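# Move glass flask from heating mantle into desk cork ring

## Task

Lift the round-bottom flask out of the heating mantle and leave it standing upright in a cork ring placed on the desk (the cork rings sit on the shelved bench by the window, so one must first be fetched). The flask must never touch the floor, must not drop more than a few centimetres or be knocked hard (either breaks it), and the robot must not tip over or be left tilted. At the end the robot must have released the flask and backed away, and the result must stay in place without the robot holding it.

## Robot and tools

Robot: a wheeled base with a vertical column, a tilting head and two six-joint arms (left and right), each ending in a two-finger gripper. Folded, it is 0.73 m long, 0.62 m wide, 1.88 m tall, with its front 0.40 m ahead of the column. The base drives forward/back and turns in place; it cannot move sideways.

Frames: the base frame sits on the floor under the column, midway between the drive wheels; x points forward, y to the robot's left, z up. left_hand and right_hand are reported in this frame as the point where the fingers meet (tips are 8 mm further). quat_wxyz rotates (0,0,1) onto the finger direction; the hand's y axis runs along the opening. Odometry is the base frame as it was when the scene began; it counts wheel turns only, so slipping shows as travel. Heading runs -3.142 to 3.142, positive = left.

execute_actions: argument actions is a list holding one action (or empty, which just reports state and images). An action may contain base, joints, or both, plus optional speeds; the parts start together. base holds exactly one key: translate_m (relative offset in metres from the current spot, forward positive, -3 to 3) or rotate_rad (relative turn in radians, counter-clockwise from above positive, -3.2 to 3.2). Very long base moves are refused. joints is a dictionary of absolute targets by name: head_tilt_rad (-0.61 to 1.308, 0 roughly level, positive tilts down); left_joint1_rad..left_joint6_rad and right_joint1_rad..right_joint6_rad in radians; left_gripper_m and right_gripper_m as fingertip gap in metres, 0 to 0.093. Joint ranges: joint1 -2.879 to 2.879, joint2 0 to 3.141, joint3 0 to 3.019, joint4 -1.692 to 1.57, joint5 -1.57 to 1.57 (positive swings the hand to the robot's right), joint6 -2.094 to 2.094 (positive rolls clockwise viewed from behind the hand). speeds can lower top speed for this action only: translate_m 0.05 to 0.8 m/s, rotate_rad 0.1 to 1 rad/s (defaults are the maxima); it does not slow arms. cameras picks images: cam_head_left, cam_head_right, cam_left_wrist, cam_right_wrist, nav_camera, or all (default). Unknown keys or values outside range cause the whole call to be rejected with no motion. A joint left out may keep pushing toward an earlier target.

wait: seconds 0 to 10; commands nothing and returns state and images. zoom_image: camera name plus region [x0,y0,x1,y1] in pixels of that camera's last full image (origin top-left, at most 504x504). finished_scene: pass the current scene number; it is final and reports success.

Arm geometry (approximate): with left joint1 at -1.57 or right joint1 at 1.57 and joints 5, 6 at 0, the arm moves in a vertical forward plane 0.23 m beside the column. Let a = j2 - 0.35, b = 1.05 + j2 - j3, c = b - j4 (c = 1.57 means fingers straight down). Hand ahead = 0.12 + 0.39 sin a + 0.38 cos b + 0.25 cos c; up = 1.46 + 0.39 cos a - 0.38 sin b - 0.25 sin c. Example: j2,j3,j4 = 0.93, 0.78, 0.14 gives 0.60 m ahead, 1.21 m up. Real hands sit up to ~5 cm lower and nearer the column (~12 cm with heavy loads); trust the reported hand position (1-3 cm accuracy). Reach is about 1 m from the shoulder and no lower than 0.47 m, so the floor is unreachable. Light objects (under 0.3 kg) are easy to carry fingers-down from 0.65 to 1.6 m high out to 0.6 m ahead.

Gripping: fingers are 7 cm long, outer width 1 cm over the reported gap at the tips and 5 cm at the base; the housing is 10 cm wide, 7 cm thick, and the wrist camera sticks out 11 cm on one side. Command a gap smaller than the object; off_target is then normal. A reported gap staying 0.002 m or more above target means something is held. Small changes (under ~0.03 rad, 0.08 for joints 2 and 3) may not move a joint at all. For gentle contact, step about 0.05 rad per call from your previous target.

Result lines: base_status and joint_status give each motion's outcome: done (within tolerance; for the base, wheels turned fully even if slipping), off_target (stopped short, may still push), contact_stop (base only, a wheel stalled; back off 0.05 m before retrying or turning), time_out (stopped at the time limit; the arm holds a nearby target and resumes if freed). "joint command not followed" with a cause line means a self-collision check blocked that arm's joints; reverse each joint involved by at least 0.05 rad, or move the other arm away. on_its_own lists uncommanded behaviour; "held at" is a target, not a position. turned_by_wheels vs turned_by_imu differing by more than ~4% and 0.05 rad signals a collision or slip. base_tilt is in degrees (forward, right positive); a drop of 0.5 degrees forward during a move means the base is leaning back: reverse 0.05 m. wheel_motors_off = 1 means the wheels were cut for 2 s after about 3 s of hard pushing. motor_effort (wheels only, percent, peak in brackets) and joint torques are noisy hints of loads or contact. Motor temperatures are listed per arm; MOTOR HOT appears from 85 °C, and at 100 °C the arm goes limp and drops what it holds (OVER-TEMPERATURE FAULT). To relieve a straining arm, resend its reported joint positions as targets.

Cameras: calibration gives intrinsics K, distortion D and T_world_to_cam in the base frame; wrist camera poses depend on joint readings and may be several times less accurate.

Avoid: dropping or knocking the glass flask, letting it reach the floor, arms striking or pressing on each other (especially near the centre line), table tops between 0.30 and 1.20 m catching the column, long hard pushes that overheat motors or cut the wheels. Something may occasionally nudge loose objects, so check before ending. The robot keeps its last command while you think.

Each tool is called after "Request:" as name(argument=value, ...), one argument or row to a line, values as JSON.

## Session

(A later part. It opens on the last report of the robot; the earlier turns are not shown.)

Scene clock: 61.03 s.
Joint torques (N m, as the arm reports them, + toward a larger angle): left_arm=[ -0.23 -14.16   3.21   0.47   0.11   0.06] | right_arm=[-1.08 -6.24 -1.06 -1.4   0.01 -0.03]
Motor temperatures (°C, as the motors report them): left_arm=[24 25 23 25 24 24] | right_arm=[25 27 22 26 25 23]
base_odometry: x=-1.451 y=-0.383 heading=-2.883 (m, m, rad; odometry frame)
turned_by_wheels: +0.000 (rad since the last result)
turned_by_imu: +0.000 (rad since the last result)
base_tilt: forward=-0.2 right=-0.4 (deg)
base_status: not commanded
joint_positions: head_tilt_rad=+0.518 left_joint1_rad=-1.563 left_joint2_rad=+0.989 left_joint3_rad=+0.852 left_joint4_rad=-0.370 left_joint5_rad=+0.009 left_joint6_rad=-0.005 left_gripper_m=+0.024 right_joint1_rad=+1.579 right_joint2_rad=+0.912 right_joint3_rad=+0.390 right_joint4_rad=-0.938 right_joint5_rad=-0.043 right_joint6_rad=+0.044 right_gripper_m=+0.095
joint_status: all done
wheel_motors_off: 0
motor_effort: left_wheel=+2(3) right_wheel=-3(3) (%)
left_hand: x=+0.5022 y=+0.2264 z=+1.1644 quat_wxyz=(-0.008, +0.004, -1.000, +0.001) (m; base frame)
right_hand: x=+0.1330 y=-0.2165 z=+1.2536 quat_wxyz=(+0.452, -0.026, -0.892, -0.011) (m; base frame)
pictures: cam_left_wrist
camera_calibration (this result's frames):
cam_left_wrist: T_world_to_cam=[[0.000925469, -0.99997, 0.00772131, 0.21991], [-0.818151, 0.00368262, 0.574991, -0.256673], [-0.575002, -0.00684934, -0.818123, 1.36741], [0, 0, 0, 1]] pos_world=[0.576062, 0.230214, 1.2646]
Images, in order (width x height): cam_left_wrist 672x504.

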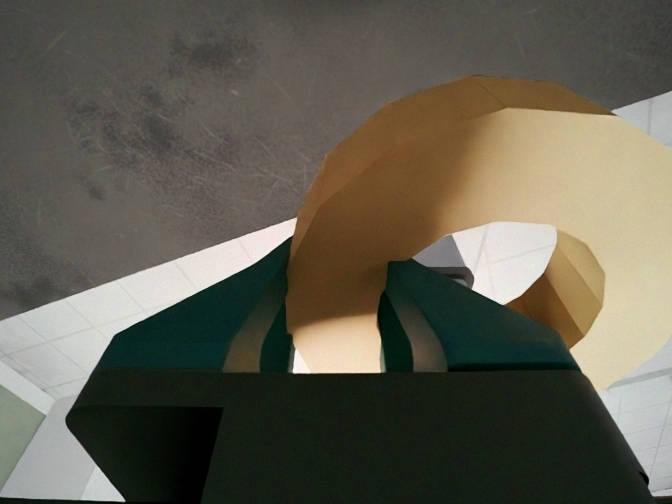

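Request:
execute_actions(
  actions=[
    {"base":{"translate_m":-1.0}},
  ],
  cameras=[],
)

Request:
execute_actions(
  actions=[
    {"base":{"rotate_rad":-2.53}},
  ],
  cameras=[],
)

Request:
execute_actions(
  actions=[
    {"base":{"translate_m":0.8},"joints":{"head_tilt_rad":0.65}},
  ],
  cameras=["cam_head_left","cam_head_right","nav_camera"],
)

Scene clock: 70.40 s.
Joint torques (N m, as the arm reports them, + toward a larger angle): left_arm=[  0.07 -14.22   3.56   0.4    0.08   0.07] | right_arm=[-0.93 -6.2  -0.69 -1.41  0.01 -0.04]
Motor temperatures (°C, as the motors report them): left_arm=[24 25 23 25 24 24] | right_arm=[25 27 22 26 25 23]
base_odometry: x=-0.484 y=-0.126 heading=-2.882 (m, m, rad; odometry frame)
turned_by_wheels: +0.001 (rad since the last result)
turned_by_imu: -0.001 (rad since the last result)
base_tilt: forward=-0.2 right=-0.3 (deg)
base_status: done
joint_positions: head_tilt_rad=+0.518 left_joint1_rad=-1.563 left_joint2_rad=+0.990 left_joint3_rad=+0.844 left_joint4_rad=-0.370 left_joint5_rad=+0.010 left_joint6_rad=-0.005 left_gripper_m=+0.024 right_joint1_rad=+1.579 right_joint2_rad=+0.912 right_joint3_rad=+0.385 right_joint4_rad=-0.938 right_joint5_rad=-0.043 right_joint6_rad=+0.044 right_gripper_m=+0.095
joint_status: not commanded
wheel_motors_off: 0
motor_effort: left_wheel=+2(50) right_wheel=-1(65) (%)
left_hand: x=+0.4975 y=+0.2263 z=+1.1630 quat_wxyz=(-0.004, +0.004, -1.000, +0.002) (m; base frame)
right_hand: x=+0.1303 y=-0.2165 z=+1.2546 quat_wxyz=(+0.454, -0.026, -0.891, -0.011) (m; base frame)
pictures: none
No camera images: the call's "cameras" was empty. Leave "cameras" out to get every camera's image.

Scene clock: 74.23 s.
Joint torques (N m, as the arm reports them, + toward a larger angle): left_arm=[ -0.82 -14.39   3.68   0.37   0.06   0.05] | right_arm=[-0.96 -6.19 -0.68 -1.43  0.02 -0.03]
Motor temperatures (°C, as the motors report them): left_arm=[24 25 23 25 24 24] | right_arm=[25 27 22 26 25 23]
base_odometry: x=-0.484 y=-0.126 heading=+0.872 (m, m, rad; odometry frame)
turned_by_wheels: -2.529 (rad since the last result)
turned_by_imu: -2.500 (rad since the last result)
base_tilt: forward=-0.1 right=-0.4 (deg)
base_status: done
joint_positions: head_tilt_rad=+0.518 left_joint1_rad=-1.563 left_joint2_rad=+0.990 left_joint3_rad=+0.844 left_joint4_rad=-0.370 left_joint5_rad=+0.010 left_joint6_rad=-0.005 left_gripper_m=+0.024 right_joint1_rad=+1.579 right_joint2_rad=+0.912 right_joint3_rad=+0.385 right_joint4_rad=-0.938 right_joint5_rad=-0.043 right_joint6_rad=+0.044 right_gripper_m=+0.095
joint_status: not commanded
wheel_motors_off: 0
motor_effort: left_wheel=+2(55) right_wheel=-3(47) (%)
left_hand: x=+0.4975 y=+0.2263 z=+1.1630 quat_wxyz=(-0.004, +0.004, -1.000, +0.002) (m; base frame)
right_hand: x=+0.1303 y=-0.2165 z=+1.2546 quat_wxyz=(+0.454, -0.026, -0.891, -0.011) (m; base frame)
pictures: none
No camera images: the call's "cameras" was empty. Leave "cameras" out to get every camera's image.

Scene clock: 77.13 s.
Joint torques (N m, as the arm reports them, + toward a larger angle): left_arm=[ -0.58 -14.1    3.67   0.53   0.08   0.05] | right_arm=[-0.98 -6.14 -0.92 -1.38  0.01 -0.03]
Motor temperatures (°C, as the motors report them): left_arm=[24 25 23 25 24 24] | right_arm=[25 27 22 26 25 23]
base_odometry: x=+0.031 y=+0.487 heading=+0.872 (m, m, rad; odometry frame)
turned_by_wheels: +0.000 (rad since the last result)
turned_by_imu: -0.001 (rad since the last result)
base_tilt: forward=-0.2 right=-0.4 (deg)
base_status: done
joint_positions: head_tilt_rad=+0.654 left_joint1_rad=-1.563 left_joint2_rad=+0.991 left_joint3_rad=+0.844 left_joint4_rad=-0.370 left_joint5_rad=+0.010 left_joint6_rad=-0.005 left_gripper_m=+0.024 right_joint1_rad=+1.579 right_joint2_rad=+0.912 right_joint3_rad=+0.390 right_joint4_rad=-0.938 right_joint5_rad=-0.043 right_joint6_rad=+0.044 right_gripper_m=+0.095
joint_status: all done
wheel_motors_off: 0
motor_effort: left_wheel=+1(60) right_wheel=+0(55) (%)
left_hand: x=+0.4974 y=+0.2263 z=+1.1628 quat_wxyz=(-0.003, +0.004, -1.000, +0.002) (m; base frame)
right_hand: x=+0.1326 y=-0.2165 z=+1.2537 quat_wxyz=(+0.452, -0.026, -0.892, -0.011) (m; base frame)
pictures: cam_head_left, cam_head_right, nav_camera
camera_calibration (this result's frames):
cam_head_left: T_world_to_cam=[[0.0611863, -0.998126, -0.0000658156, 0.0263273], [-0.593843, -0.0363503, -0.803759, 1.26773], [0.802251, 0.0492181, -0.594955, 0.805048], [0, 0, 0, 1]] pos_world=[0.105374, 0.0327375, 1.49792]
cam_head_right: T_world_to_cam=[[0.0613666, -0.997856, -0.022771, -0.0191444], [-0.609461, -0.0193943, -0.792579, 1.25589], [0.790437, 0.0625159, -0.609344, 0.832777], [0, 0, 0, 1]] pos_world=[0.10833, -0.0468082, 1.5024]
Images, in order (width x height): cam_head_left 672x504, cam_head_right 672x504, nav_camera 672x504.

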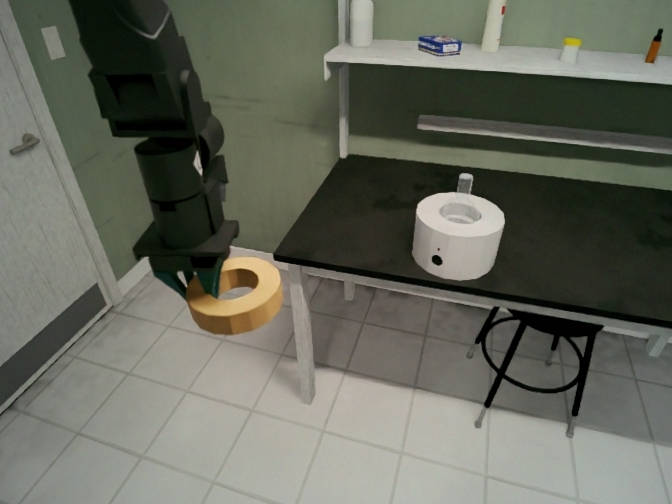

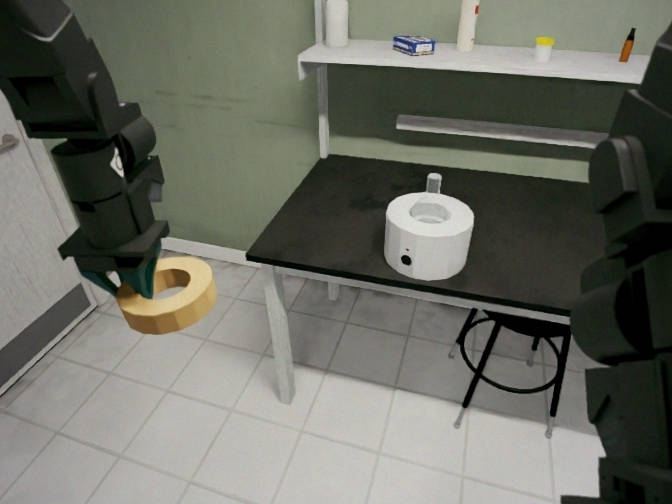

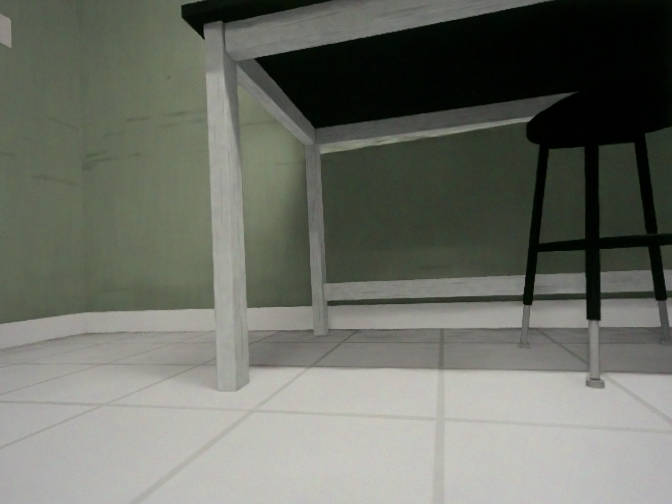

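Request:
execute_actions(
  actions=[
    {"base":{"translate_m":0.5},"joints":{"head_tilt_rad":0.9,"right_joint1_rad":1.55,"right_joint2_rad":1.30,"right_joint3_rad":1.2,"right_joint4_rad":-0.42,"right_joint5_rad":0,"right_joint6_rad":0},"speeds":{"translate_m":0.25}},
  ],
  cameras=["cam_head_left","cam_right_wrist"],
)

Scene clock: 84.87 s.
Joint torques (N m, as the arm reports them, + toward a larger angle): left_arm=[ -0.01 -14.23   3.54   0.39   0.07   0.02] | right_arm=[ -1.89 -15.85   4.27   0.61   0.11  -0.1 ]
Motor temperatures (°C, as the motors report them): left_arm=[24 25 23 25 24 24] | right_arm=[25 27 22 26 25 23]
base_odometry: x=+0.352 y=+0.870 heading=+0.873 (m, m, rad; odometry frame)
turned_by_wheels: +0.000 (rad since the last result)
turned_by_imu: -0.001 (rad since the last result)
base_tilt: forward=-0.2 right=-0.4 (deg)
base_status: done
joint_positions: head_tilt_rad=+0.901 left_joint1_rad=-1.563 left_joint2_rad=+0.991 left_joint3_rad=+0.844 left_joint4_rad=-0.370 left_joint5_rad=+0.010 left_joint6_rad=-0.005 left_gripper_m=+0.024 right_joint1_rad=+1.559 right_joint2_rad=+1.303 right_joint3_rad=+1.193 right_joint4_rad=-0.420 right_joint5_rad=-0.002 right_joint6_rad=+0.006 right_gripper_m=+0.095
joint_status: all done
wheel_motors_off: 0
motor_effort: left_wheel=+0(36) right_wheel=+0(31) (%)
left_hand: x=+0.4973 y=+0.2263 z=+1.1627 quat_wxyz=(-0.003, +0.004, -1.000, +0.002) (m; base frame)
right_hand: x=+0.5898 y=-0.2317 z=+1.0820 quat_wxyz=(+0.004, -0.006, -1.000, +0.004) (m; base frame)
pictures: cam_head_left, cam_right_wrist
camera_calibration (this result's frames):
cam_head_left: T_world_to_cam=[[0.0593059, -0.998126, -0.0150526, 0.0495011], [-0.772647, -0.0363503, -0.633795, 1.01493], [0.63206, 0.0492181, -0.773355, 1.08829], [0, 0, 0, 1]] pos_world=[0.093379, 0.0327375, 1.48564]
cam_right_wrist: T_world_to_cam=[[-0.0111384, -0.999603, 0.025882, -0.253786], [-0.809086, 0.0242192, 0.587191, -0.141013], [-0.587584, -0.0144004, -0.809035, 1.34255], [0, 0, 0, 1]] pos_world=[0.671942, -0.230937, 1.17554]
Images, in order (width x height): cam_head_left 672x504, cam_right_wrist 672x504.

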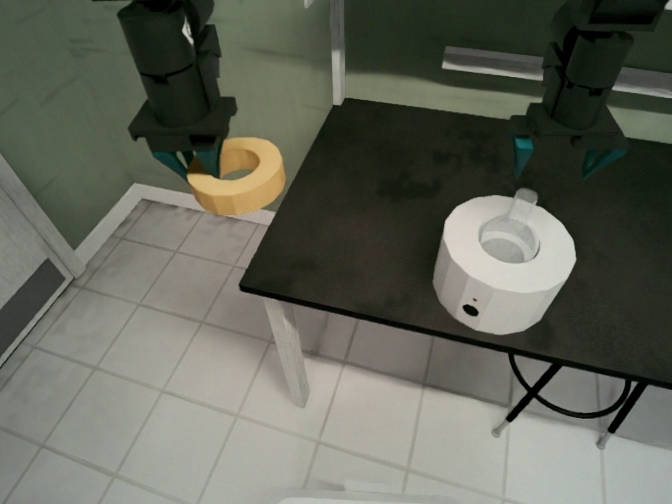

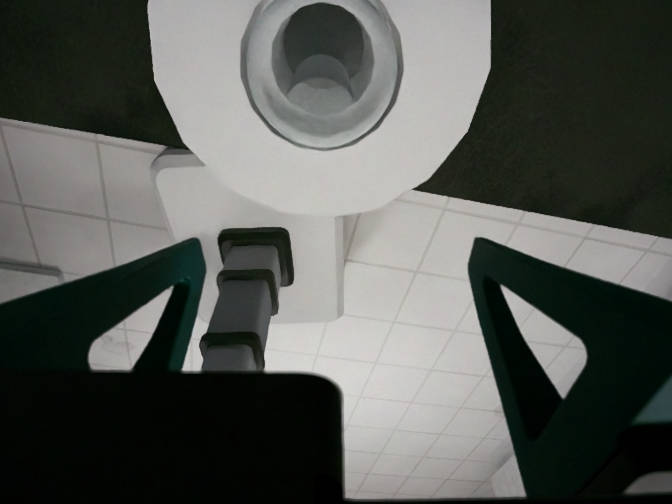

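Request:
execute_actions(
  actions=[
    {"base":{"translate_m":0.03},"joints":{"right_joint2_rad":1.42,"right_joint3_rad":1.28,"right_joint4_rad":-0.38}},
  ],
  cameras=["cam_head_left","cam_right_wrist"],
)

Scene clock: 89.50 s.
Joint torques (N m, as the arm reports them, + toward a larger angle): left_arm=[ -0.09 -14.25   3.5    0.43   0.09   0.05] | right_arm=[ -1.72 -15.09   3.92   0.91   0.11  -0.1 ]
Motor temperatures (°C, as the motors report them): left_arm=[24 25 23 25 24 24] | right_arm=[25 28 22 26 25 23]
base_odometry: x=+0.372 y=+0.893 heading=+0.873 (m, m, rad; odometry frame)
turned_by_wheels: +0.000 (rad since the last result)
turned_by_imu: -0.001 (rad since the last result)
base_tilt: forward=-0.2 right=-0.4 (deg)
base_status: done
joint_positions: head_tilt_rad=+0.902 left_joint1_rad=-1.563 left_joint2_rad=+0.992 left_joint3_rad=+0.846 left_joint4_rad=-0.370 left_joint5_rad=+0.010 left_joint6_rad=-0.005 left_gripper_m=+0.024 right_joint1_rad=+1.559 right_joint2_rad=+1.402 right_joint3_rad=+1.276 right_joint4_rad=-0.384 right_joint5_rad=-0.002 right_joint6_rad=+0.006 right_gripper_m=+0.095
joint_status: all done
wheel_motors_off: 0
motor_effort: left_wheel=+0(34) right_wheel=+0(32) (%)
left_hand: x=+0.4982 y=+0.2263 z=+1.1627 quat_wxyz=(-0.004, +0.004, -1.000, +0.002) (m; base frame)
right_hand: x=+0.6098 y=-0.2322 z=+1.0477 quat_wxyz=(-0.007, -0.006, -1.000, +0.004) (m; base frame)
pictures: cam_head_left, cam_right_wrist
camera_calibration (this result's frames):
cam_head_left: T_world_to_cam=[[0.0592951, -0.998126, -0.0150951, 0.0495669], [-0.7731, -0.0363503, -0.633242, 1.0141], [0.631507, 0.0492181, -0.773807, 1.08902], [0, 0, 0, 1]] pos_world=[0.0933401, 0.0327375, 1.48561]
cam_right_wrist: T_world_to_cam=[[-0.0114656, -0.999602, 0.0257674, -0.252812], [-0.821014, 0.0241207, 0.570399, -0.0798975], [-0.570793, -0.0146154, -0.820964, 1.32874], [0, 0, 0, 1]] pos_world=[0.689942, -0.231364, 1.14294]
Images, in order (width x height): cam_head_left 672x504, cam_right_wrist 672x504.

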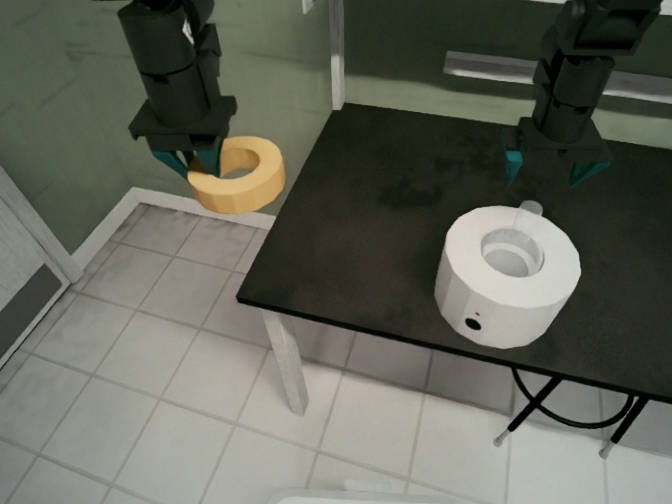

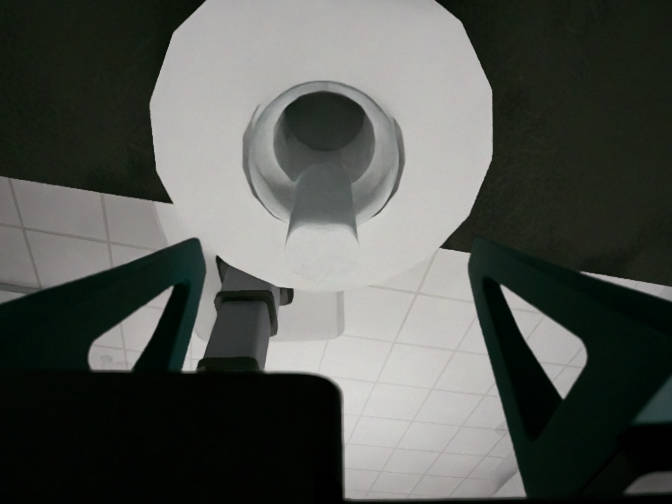

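Request:
execute_actions(
  actions=[
    {"joints":{"right_joint2_rad":1.58,"right_joint3_rad":1.34,"right_joint4_rad":-0.29}},
  ],
  cameras=["cam_head_left","cam_right_wrist"],
)

Scene clock: 94.30 s.
Joint torques (N m, as the arm reports them, + toward a larger angle): left_arm=[ -0.27 -14.6    3.48   0.37   0.07   0.04] | right_arm=[ -1.88 -16.44   2.74   0.72   0.12  -0.1 ]
Motor temperatures (°C, as the motors report them): left_arm=[24 25 23 25 24 24] | right_arm=[25 28 23 26 25 23]
base_odometry: x=+0.372 y=+0.893 heading=+0.873 (m, m, rad; odometry frame)
turned_by_wheels: +0.000 (rad since the last result)
turned_by_imu: -0.001 (rad since the last result)
base_tilt: forward=-0.2 right=-0.4 (deg)
base_status: not commanded
joint_positions: head_tilt_rad=+0.902 left_joint1_rad=-1.563 left_joint2_rad=+0.992 left_joint3_rad=+0.846 left_joint4_rad=-0.370 left_joint5_rad=+0.010 left_joint6_rad=-0.005 left_gripper_m=+0.024 right_joint1_rad=+1.559 right_joint2_rad=+1.583 right_joint3_rad=+1.339 right_joint4_rad=-0.292 right_joint5_rad=-0.002 right_joint6_rad=+0.006 right_gripper_m=+0.095
joint_status: all done
wheel_motors_off: 0
motor_effort: left_wheel=+0(0) right_wheel=+0(0) (%)
left_hand: x=+0.4982 y=+0.2263 z=+1.1627 quat_wxyz=(-0.004, +0.004, -1.000, +0.002) (m; base frame)
right_hand: x=+0.5898 y=-0.2329 z=+0.9692 quat_wxyz=(+0.006, -0.006, -1.000, +0.004) (m; base frame)
pictures: cam_head_left, cam_right_wrist
camera_calibration (this result's frames):
cam_head_left: T_world_to_cam=[[0.0592951, -0.998126, -0.015095, 0.0495669], [-0.773099, -0.0363503, -0.633242, 1.0141], [0.631507, 0.0492181, -0.773806, 1.08902], [0, 0, 0, 1]] pos_world=[0.0933402, 0.0327375, 1.48561]
cam_right_wrist: T_world_to_cam=[[-0.0110654, -0.999603, 0.0259065, -0.252055], [-0.806389, 0.0242405, 0.590889, -0.0799108], [-0.591282, -0.0143523, -0.806337, 1.25086], [0, 0, 0, 1]] pos_world=[0.672382, -0.232065, 1.06236]
Images, in order (width x height): cam_head_left 672x504, cam_right_wrist 672x504.

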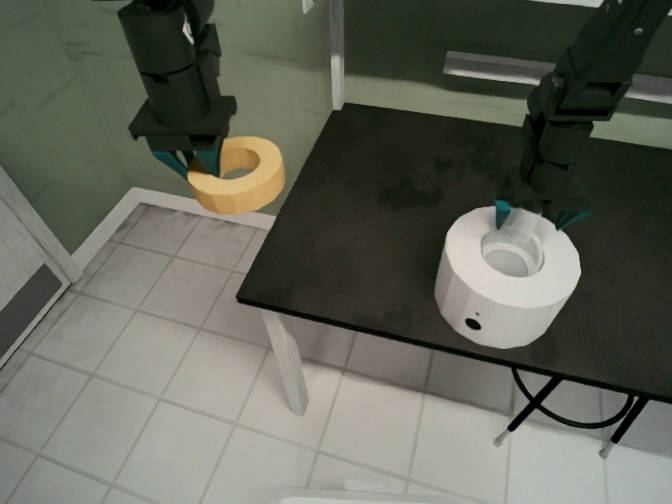

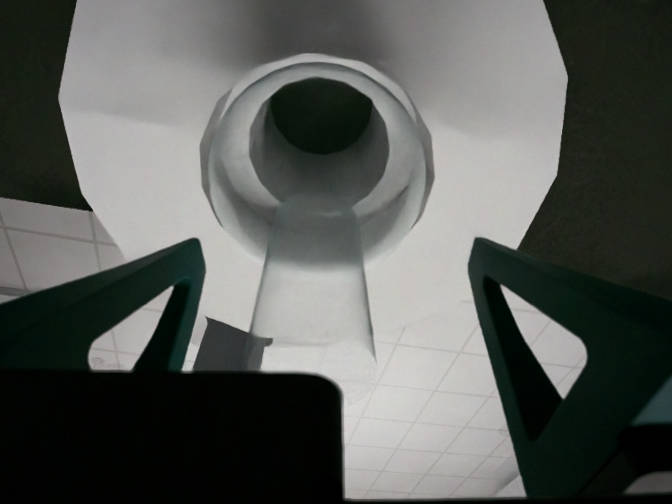

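Request:
execute_actions(
  actions=[
    {"joints":{"right_gripper_m":0.0}},
  ],
  cameras=["cam_head_left","cam_right_wrist"],
)

Request:
execute_actions(
  actions=[
    {"joints":{"right_joint2_rad":1.48,"right_joint3_rad":1.29,"right_joint4_rad":-0.33}},
  ],
  cameras=["cam_head_left","cam_right_wrist"],
)

Scene clock: 98.90 s.
Joint torques (N m, as the arm reports them, + toward a larger angle): left_arm=[ -0.09 -14.33   3.49   0.41   0.1    0.08] | right_arm=[ -1.92 -16.72   2.78   0.69   0.41  -0.09]
Motor temperatures (°C, as the motors report them): left_arm=[24 25 23 25 24 24] | right_arm=[25 29 23 26 25 23]
base_odometry: x=+0.372 y=+0.893 heading=+0.873 (m, m, rad; odometry frame)
turned_by_wheels: +0.000 (rad since the last result)
turned_by_imu: -0.001 (rad since the last result)
base_tilt: forward=-0.1 right=-0.4 (deg)
base_status: not commanded
joint_positions: head_tilt_rad=+0.902 left_joint1_rad=-1.563 left_joint2_rad=+0.992 left_joint3_rad=+0.846 left_joint4_rad=-0.370 left_joint5_rad=+0.010 left_joint6_rad=-0.005 left_gripper_m=+0.024 right_joint1_rad=+1.559 right_joint2_rad=+1.583 right_joint3_rad=+1.339 right_joint4_rad=-0.292 right_joint5_rad=-0.009 right_joint6_rad=+0.006 right_gripper_m=+0.033
joint_status: right_gripper_m off_target (ended at +0.033, target +0.000)
wheel_motors_off: 0
motor_effort: left_wheel=-1(0) right_wheel=+0(0) (%)
left_hand: x=+0.4982 y=+0.2263 z=+1.1627 quat_wxyz=(-0.004, +0.004, -1.000, +0.002) (m; base frame)
right_hand: x=+0.5898 y=-0.2316 z=+0.9692 quat_wxyz=(+0.006, -0.006, -1.000, +0.000) (m; base frame)
pictures: cam_head_left, cam_right_wrist
camera_calibration (this result's frames):
cam_head_left: T_world_to_cam=[[0.0592951, -0.998126, -0.0150951, 0.0495669], [-0.7731, -0.0363503, -0.633242, 1.0141], [0.631507, 0.0492181, -0.773807, 1.08902], [0, 0, 0, 1]] pos_world=[0.0933401, 0.0327375, 1.48561]
cam_right_wrist: T_world_to_cam=[[-0.0107717, -0.999768, 0.0186564, -0.243994], [-0.806419, 0.0197173, 0.591015, -0.0810842], [-0.591246, -0.00867862, -0.806445, 1.25227], [0, 0, 0, 1]] pos_world=[0.672385, -0.23147, 1.06236]
Images, in order (width x height): cam_head_left 672x504, cam_right_wrist 672x504.

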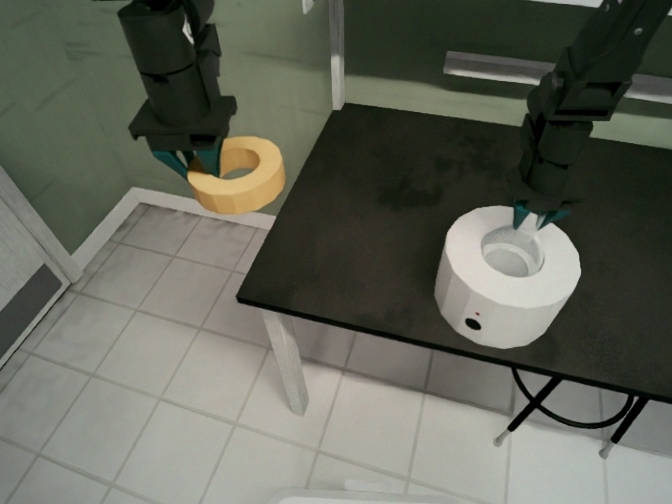

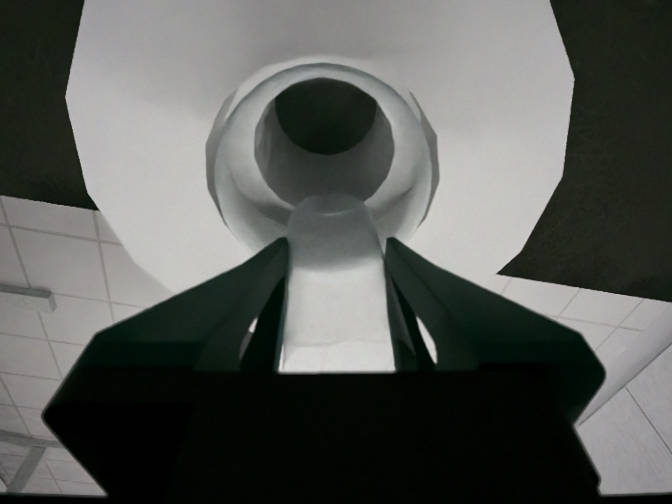

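Scene clock: 99.77 s.
Joint torques (N m, as the arm reports them, + toward a larger angle): left_arm=[ -0.38 -14.44   3.42   0.53   0.08   0.05] | right_arm=[ -1.93 -17.89   2.38   0.16   0.14  -0.1 ]
Motor temperatures (°C, as the motors report them): left_arm=[24 25 23 25 24 24] | right_arm=[25 29 23 26 25 23]
base_odometry: x=+0.372 y=+0.893 heading=+0.873 (m, m, rad; odometry frame)
turned_by_wheels: +0.000 (rad since the last result)
turned_by_imu: +0.000 (rad since the last result)
base_tilt: forward=-0.1 right=-0.4 (deg)
base_status: not commanded
joint_positions: head_tilt_rad=+0.902 left_joint1_rad=-1.563 left_joint2_rad=+0.992 left_joint3_rad=+0.846 left_joint4_rad=-0.370 left_joint5_rad=+0.010 left_joint6_rad=-0.005 left_gripper_m=+0.024 right_joint1_rad=+1.559 right_joint2_rad=+1.502 right_joint3_rad=+1.298 right_joint4_rad=-0.318 right_joint5_rad=-0.002 right_joint6_rad=+0.006 right_gripper_m=+0.033
joint_status: all done
wheel_motors_off: 0
motor_effort: left_wheel=+0(0) right_wheel=+0(0) (%)
left_hand: x=+0.4982 y=+0.2263 z=+1.1627 quat_wxyz=(-0.004, +0.004, -1.000, +0.002) (m; base frame)
right_hand: x=+0.5963 y=-0.2325 z=+1.0028 quat_wxyz=(-0.001, -0.006, -1.000, +0.004) (m; base frame)
pictures: cam_head_left, cam_right_wrist
camera_calibration (this result's frames):
cam_head_left: T_world_to_cam=[[0.0592951, -0.998126, -0.0150951, 0.0495669], [-0.7731, -0.0363503, -0.633242, 1.0141], [0.631507, 0.0492181, -0.773806, 1.08902], [0, 0, 0, 1]] pos_world=[0.0933401, 0.0327375, 1.48561]
cam_right_wrist: T_world_to_cam=[[-0.0108962, -0.999617, 0.0254532, -0.25214], [-0.814217, 0.0236458, 0.580078, -0.0791654], [-0.580458, -0.0144038, -0.814163, 1.28316], [0, 0, 0, 1]] pos_world=[0.677617, -0.231689, 1.09704]
Images, in order (width x height): cam_head_left 672x504, cam_right_wrist 672x504.

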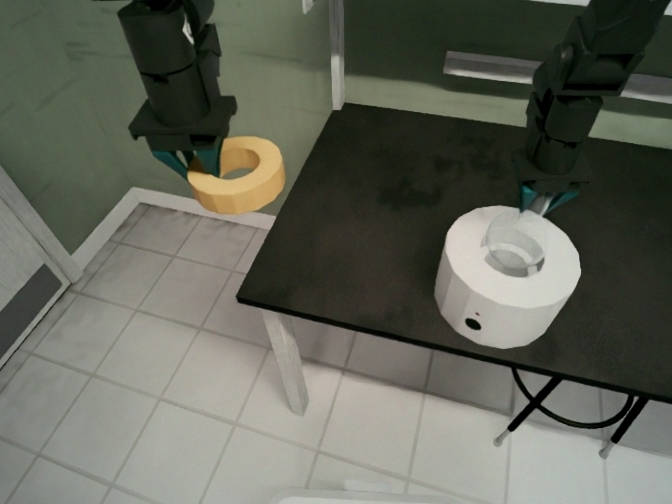

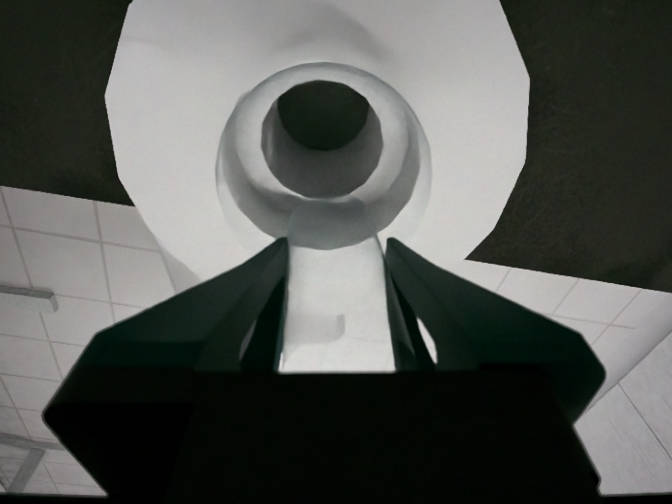

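Request:
execute_actions(
  actions=[
    {"joints":{"right_joint2_rad":1.30,"right_joint3_rad":1.2,"right_joint4_rad":-0.42}},
  ],
  cameras=[],
)

Request:
execute_actions(
  actions=[
    {"joints":{"right_joint2_rad":1.0,"right_joint3_rad":1.15,"right_joint4_rad":-0.67}},
  ],
  cameras=["cam_head_left"],
)

Request:
execute_actions(
  actions=[
    {"base":{"translate_m":-1.0},"speeds":{"translate_m":0.5}},
  ],
  cameras=[],
)

Request:
execute_actions(
  actions=[
    {"base":{"rotate_rad":1.28},"speeds":{"rotate_rad":0.6},"joints":{"head_tilt_rad":0.7}},
  ],
  cameras=["cam_head_left","nav_camera"],
)

Scene clock: 108.20 s.
Joint torques (N m, as the arm reports them, + toward a larger angle): left_arm=[ -0.09 -14.27   3.54   0.43   0.08   0.02] | right_arm=[ -1.81 -16.09   4.22   0.51   0.13  -0.11]
Motor temperatures (°C, as the motors report them): left_arm=[24 25 23 25 24 24] | right_arm=[25 30 23 26 25 23]
base_odometry: x=+0.372 y=+0.893 heading=+0.873 (m, m, rad; odometry frame)
turned_by_wheels: +0.000 (rad since the last result)
turned_by_imu: -0.001 (rad since the last result)
base_tilt: forward=-0.2 right=-0.4 (deg)
base_status: not commanded
joint_positions: head_tilt_rad=+0.902 left_joint1_rad=-1.563 left_joint2_rad=+0.992 left_joint3_rad=+0.846 left_joint4_rad=-0.370 left_joint5_rad=+0.010 left_joint6_rad=-0.005 left_gripper_m=+0.024 right_joint1_rad=+1.559 right_joint2_rad=+1.307 right_joint3_rad=+1.193 right_joint4_rad=-0.418 right_joint5_rad=-0.002 right_joint6_rad=+0.006 right_gripper_m=+0.033
joint_status: all done
wheel_motors_off: 0
motor_effort: left_wheel=+1(2) right_wheel=+0(1) (%)
left_hand: x=+0.4982 y=+0.2263 z=+1.1627 quat_wxyz=(-0.004, +0.004, -1.000, +0.002) (m; base frame)
right_hand: x=+0.5892 y=-0.2317 z=+1.0804 quat_wxyz=(+0.004, -0.006, -1.000, +0.004) (m; base frame)
pictures: none
No camera images: the call's "cameras" was empty. Leave "cameras" out to get every camera's image.

Scene clock: 109.37 s.
Joint torques (N m, as the arm reports them, + toward a larger angle): left_arm=[ -0.55 -14.31   3.5    0.37   0.08   0.06] | right_arm=[ -1.7  -13.55   6.42   0.31   0.13  -0.1 ]
Motor temperatures (°C, as the motors report them): left_arm=[24 25 23 25 24 24] | right_arm=[25 30 23 26 25 23]
base_odometry: x=+0.372 y=+0.893 heading=+0.873 (m, m, rad; odometry frame)
turned_by_wheels: +0.000 (rad since the last result)
turned_by_imu: +0.000 (rad since the last result)
base_tilt: forward=-0.2 right=-0.4 (deg)
base_status: not commanded
joint_positions: head_tilt_rad=+0.902 left_joint1_rad=-1.563 left_joint2_rad=+0.992 left_joint3_rad=+0.846 left_joint4_rad=-0.370 left_joint5_rad=+0.010 left_joint6_rad=-0.005 left_gripper_m=+0.024 right_joint1_rad=+1.559 right_joint2_rad=+0.984 right_joint3_rad=+1.140 right_joint4_rad=-0.661 right_joint5_rad=-0.002 right_joint6_rad=+0.006 right_gripper_m=+0.033
joint_status: all done
wheel_motors_off: 0
motor_effort: left_wheel=+0(2) right_wheel=+0(0) (%)
left_hand: x=+0.4982 y=+0.2263 z=+1.1627 quat_wxyz=(-0.004, +0.004, -1.000, +0.002) (m; base frame)
right_hand: x=+0.5975 y=-0.2303 z=+1.2224 quat_wxyz=(-0.009, -0.006, -1.000, +0.004) (m; base frame)
pictures: cam_head_left
camera_calibration (this result's frames):
cam_head_left: T_world_to_cam=[[0.0592951, -0.998126, -0.0150951, 0.0495669], [-0.7731, -0.0363503, -0.633242, 1.0141], [0.631507, 0.0492181, -0.773807, 1.08902], [0, 0, 0, 1]] pos_world=[0.0933401, 0.0327375, 1.48561]
Images, in order (width x height): cam_head_left 672x504.

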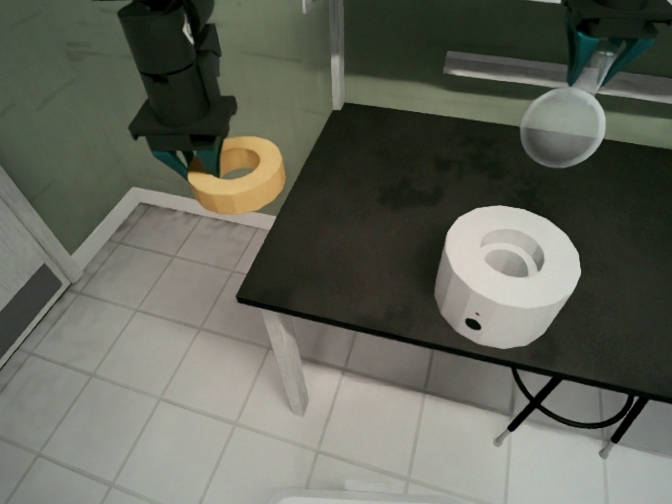

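Scene clock: 112.90 s.
Joint torques (N m, as the arm reports them, + toward a larger angle): left_arm=[ -0.5  -14.4    3.67   0.43   0.08   0.07] | right_arm=[ -1.73 -13.57   6.35   0.45   0.12  -0.1 ]
Motor temperatures (°C, as the motors report them): left_arm=[24 25 23 25 24 24] | right_arm=[25 30 23 26 25 23]
base_odometry: x=-0.271 y=+0.126 heading=+0.873 (m, m, rad; odometry frame)
turned_by_wheels: +0.000 (rad since the last result)
turned_by_imu: +0.000 (rad since the last result)
base_tilt: forward=-0.2 right=-0.4 (deg)
base_status: done
joint_positions: head_tilt_rad=+0.902 left_joint1_rad=-1.563 left_joint2_rad=+0.992 left_joint3_rad=+0.843 left_joint4_rad=-0.370 left_joint5_rad=+0.010 left_joint6_rad=-0.005 left_gripper_m=+0.024 right_joint1_rad=+1.559 right_joint2_rad=+0.986 right_joint3_rad=+1.140 right_joint4_rad=-0.664 right_joint5_rad=-0.002 right_joint6_rad=+0.006 right_gripper_m=+0.033
joint_status: not commanded
wheel_motors_off: 0
motor_effort: left_wheel=+1(36) right_wheel=-1(37) (%)
left_hand: x=+0.4964 y=+0.2263 z=+1.1622 quat_wxyz=(-0.002, +0.004, -1.000, +0.002) (m; base frame)
right_hand: x=+0.5962 y=-0.2304 z=+1.2215 quat_wxyz=(-0.007, -0.006, -1.000, +0.004) (m; base frame)
pictures: none
No camera images: the call's "cameras" was empty. Leave "cameras" out to get every camera's image.

Scene clock: 116.13 s.
Joint torques (N m, as the arm reports them, + toward a larger angle): left_arm=[ -0.3  -14.57   3.76   0.46   0.05   0.07] | right_arm=[ -1.49 -13.59   6.37   0.42   0.05  -0.1 ]
Motor temperatures (°C, as the motors report them): left_arm=[24 25 23 25 24 24] | right_arm=[25 29 23 26 25 23]
base_odometry: x=-0.271 y=+0.126 heading=+2.152 (m, m, rad; odometry frame)
turned_by_wheels: +1.279 (rad since the last result)
turned_by_imu: +1.263 (rad since the last result)
base_tilt: forward=-0.2 right=-0.4 (deg)
base_status: done
joint_positions: head_tilt_rad=+0.717 left_joint1_rad=-1.564 left_joint2_rad=+0.992 left_joint3_rad=+0.843 left_joint4_rad=-0.370 left_joint5_rad=+0.010 left_joint6_rad=-0.005 left_gripper_m=+0.024 right_joint1_rad=+1.557 right_joint2_rad=+0.986 right_joint3_rad=+1.140 right_joint4_rad=-0.664 right_joint5_rad=-0.001 right_joint6_rad=+0.006 right_gripper_m=+0.033
joint_status: all done
wheel_motors_off: 0
motor_effort: left_wheel=-2(39) right_wheel=+3(57) (%)
left_hand: x=+0.4964 y=+0.2260 z=+1.1622 quat_wxyz=(-0.002, +0.004, -1.000, +0.002) (m; base frame)
right_hand: x=+0.5962 y=-0.2315 z=+1.2215 quat_wxyz=(-0.007, -0.006, -1.000, +0.006) (m; base frame)
pictures: cam_head_left, nav_camera
camera_calibration (this result's frames):
cam_head_left: T_world_to_cam=[[0.0610601, -0.998126, -0.00392792, 0.0322813], [-0.643395, -0.0363503, -0.764671, 1.21002], [0.763096, 0.0492181, -0.644409, 0.883165], [0, 0, 0, 1]] pos_world=[0.102608, 0.0327375, 1.49451]
Images, in order (width x height): cam_head_left 672x504, nav_camera 672x504.

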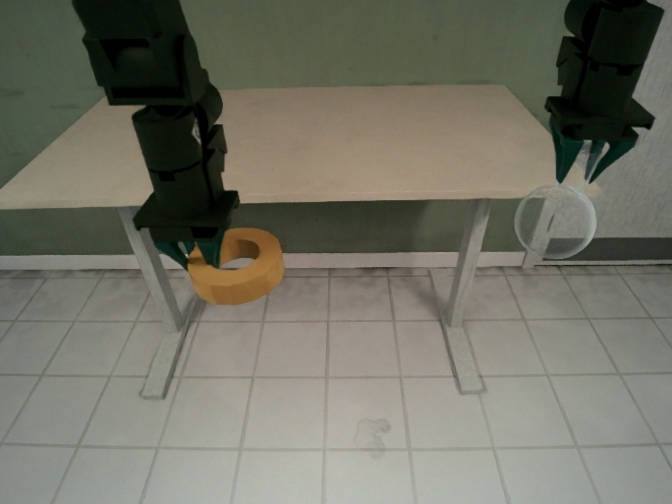

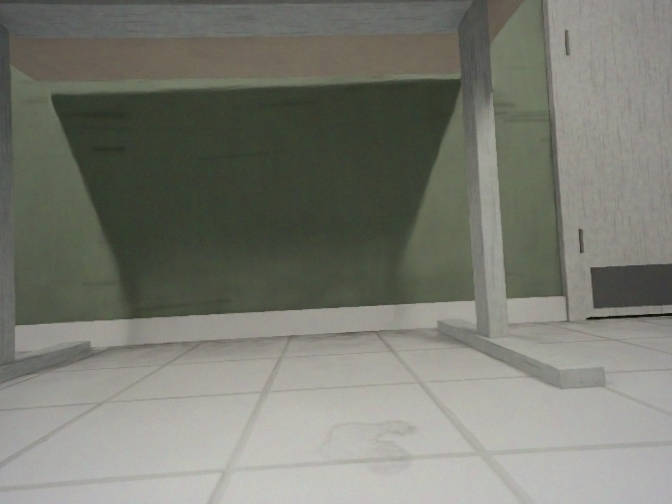

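Request:
execute_actions(
  actions=[
    {"base":{"translate_m":0.57},"speeds":{"translate_m":0.4},"joints":{"head_tilt_rad":0.9,"left_joint2_rad":1.50,"left_joint3_rad":1.32,"left_joint4_rad":-0.34}},
  ],
  cameras=["cam_head_right","cam_left_wrist"],
)

Request:
execute_actions(
  actions=[
    {"joints":{"left_joint2_rad":1.60,"left_joint3_rad":1.375,"left_joint4_rad":-0.30}},
  ],
  cameras=["cam_head_right","cam_left_wrist"],
)

Scene clock: 124.27 s.
Joint torques (N m, as the arm reports them, + toward a larger angle): left_arm=[ -0.02 -20.14   3.54   0.56   0.04   0.06] | right_arm=[ -1.62 -13.57   6.4    0.47   0.06  -0.09]
Motor temperatures (°C, as the motors report them): left_arm=[24 25 23 25 24 24] | right_arm=[25 29 24 26 25 23]
base_odometry: x=-0.585 y=+0.603 heading=+2.153 (m, m, rad; odometry frame)
turned_by_wheels: +0.001 (rad since the last result)
turned_by_imu: -0.001 (rad since the last result)
base_tilt: forward=-0.2 right=-0.4 (deg)
base_status: done
joint_positions: head_tilt_rad=+0.902 left_joint1_rad=-1.564 left_joint2_rad=+1.506 left_joint3_rad=+1.310 left_joint4_rad=-0.344 left_joint5_rad=+0.010 left_joint6_rad=-0.005 left_gripper_m=+0.024 right_joint1_rad=+1.557 right_joint2_rad=+0.986 right_joint3_rad=+1.140 right_joint4_rad=-0.665 right_joint5_rad=-0.001 right_joint6_rad=+0.006 right_gripper_m=+0.033
joint_status: all done
wheel_motors_off: 0
motor_effort: left_wheel=+1(55) right_wheel=-1(60) (%)
left_hand: x=+0.5958 y=+0.2273 z=+1.0025 quat_wxyz=(+0.008, +0.004, -1.000, +0.002) (m; base frame)
right_hand: x=+0.5957 y=-0.2315 z=+1.2211 quat_wxyz=(-0.006, -0.006, -1.000, +0.006) (m; base frame)
pictures: cam_head_right, cam_left_wrist
camera_calibration (this result's frames):
cam_head_right: T_world_to_cam=[[0.0539028, -0.997856, -0.0371331, 0.00334627], [-0.785312, -0.0193943, -0.618796, 0.997053], [0.616749, 0.0625159, -0.784673, 1.11147], [0, 0, 0, 1]] pos_world=[0.0973207, -0.0468082, 1.48924]
cam_left_wrist: T_world_to_cam=[[0.00119559, -0.999956, 0.00927557, 0.220289], [-0.799771, 0.00461201, 0.600288, -0.12351], [-0.600304, -0.00813603, -0.79973, 1.28561], [0, 0, 0, 1]] pos_world=[0.672716, 0.231309, 1.10024]
Images, in order (width x height): cam_head_right 672x504, cam_left_wrist 672x504.

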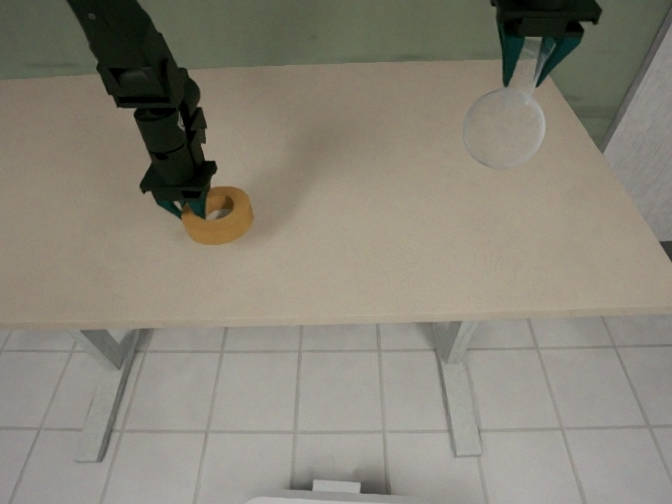

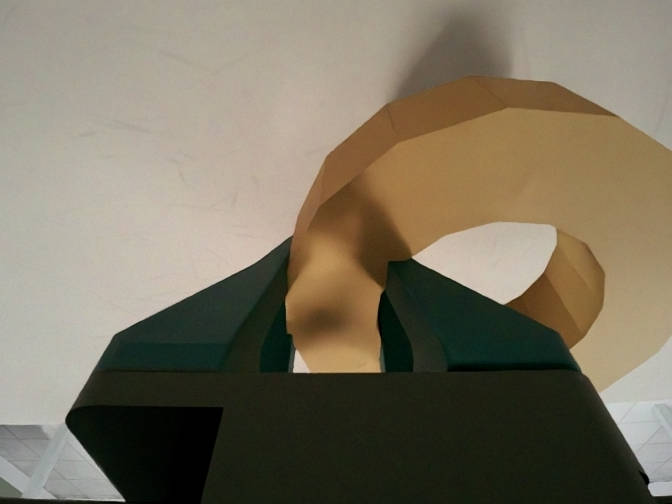

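Scene clock: 125.27 s.
Joint torques (N m, as the arm reports them, + toward a larger angle): left_arm=[ -0.27 -18.88   2.94   0.58   0.06   0.04] | right_arm=[ -1.52 -13.64   6.43   0.46   0.05  -0.09]
Motor temperatures (°C, as the motors report them): left_arm=[24 25 23 25 24 24] | right_arm=[25 29 24 26 25 23]
base_odometry: x=-0.585 y=+0.603 heading=+2.153 (m, m, rad; odometry frame)
turned_by_wheels: +0.000 (rad since the last result)
turned_by_imu: +0.000 (rad since the last result)
base_tilt: forward=-0.2 right=-0.4 (deg)
base_status: not commanded
joint_positions: head_tilt_rad=+0.902 left_joint1_rad=-1.564 left_joint2_rad=+1.586 left_joint3_rad=+1.373 left_joint4_rad=-0.301 left_joint5_rad=+0.010 left_joint6_rad=-0.005 left_gripper_m=+0.024 right_joint1_rad=+1.557 right_joint2_rad=+0.986 right_joint3_rad=+1.140 right_joint4_rad=-0.665 right_joint5_rad=-0.001 right_joint6_rad=+0.006 right_gripper_m=+0.033
joint_status: all done
wheel_motors_off: 0
motor_effort: left_wheel=+2(3) right_wheel=-1(1) (%)
left_hand: x=+0.6070 y=+0.2276 z=+0.9716 quat_wxyz=(-0.005, +0.004, -1.000, +0.002) (m; base frame)
right_hand: x=+0.5957 y=-0.2315 z=+1.2211 quat_wxyz=(-0.006, -0.006, -1.000, +0.006) (m; base frame)
pictures: cam_head_right, cam_left_wrist
camera_calibration (this result's frames):
cam_head_right: T_world_to_cam=[[0.0539028, -0.997856, -0.0371331, 0.00334627], [-0.785312, -0.0193943, -0.618796, 0.997053], [0.616749, 0.0625159, -0.784673, 1.11147], [0, 0, 0, 1]] pos_world=[0.0973207, -0.0468082, 1.48924]
cam_left_wrist: T_world_to_cam=[[0.000804257, -0.999957, 0.0092116, 0.221087], [-0.81485, 0.00468439, 0.579653, -0.0668618], [-0.579672, -0.00797226, -0.814811, 1.26981], [0, 0, 0, 1]] pos_world=[0.681413, 0.231514, 1.07137]
Images, in order (width x height): cam_head_right 672x504, cam_left_wrist 672x504.

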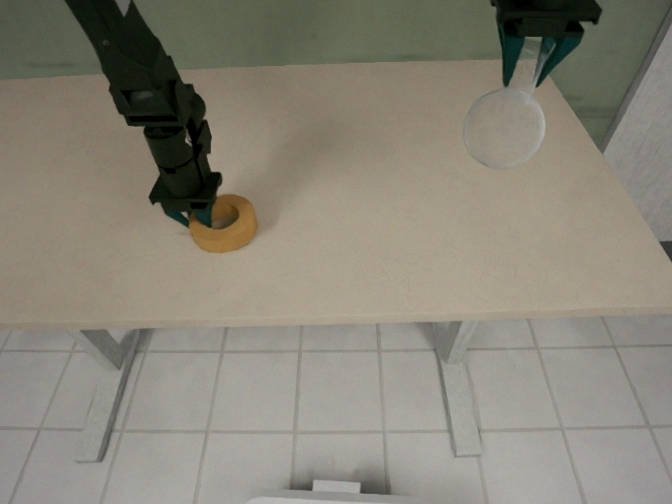

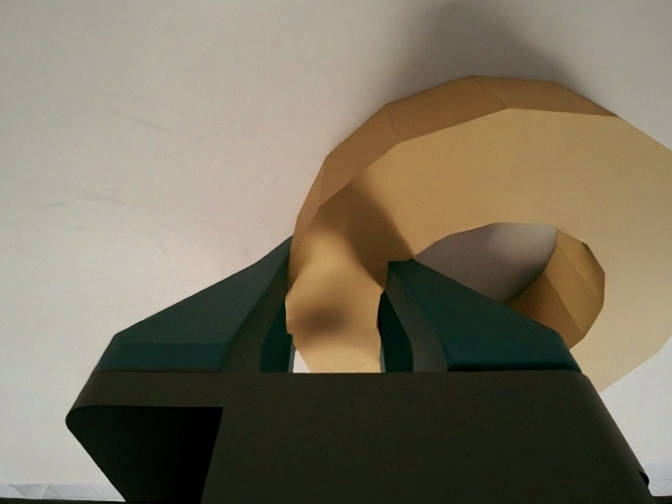

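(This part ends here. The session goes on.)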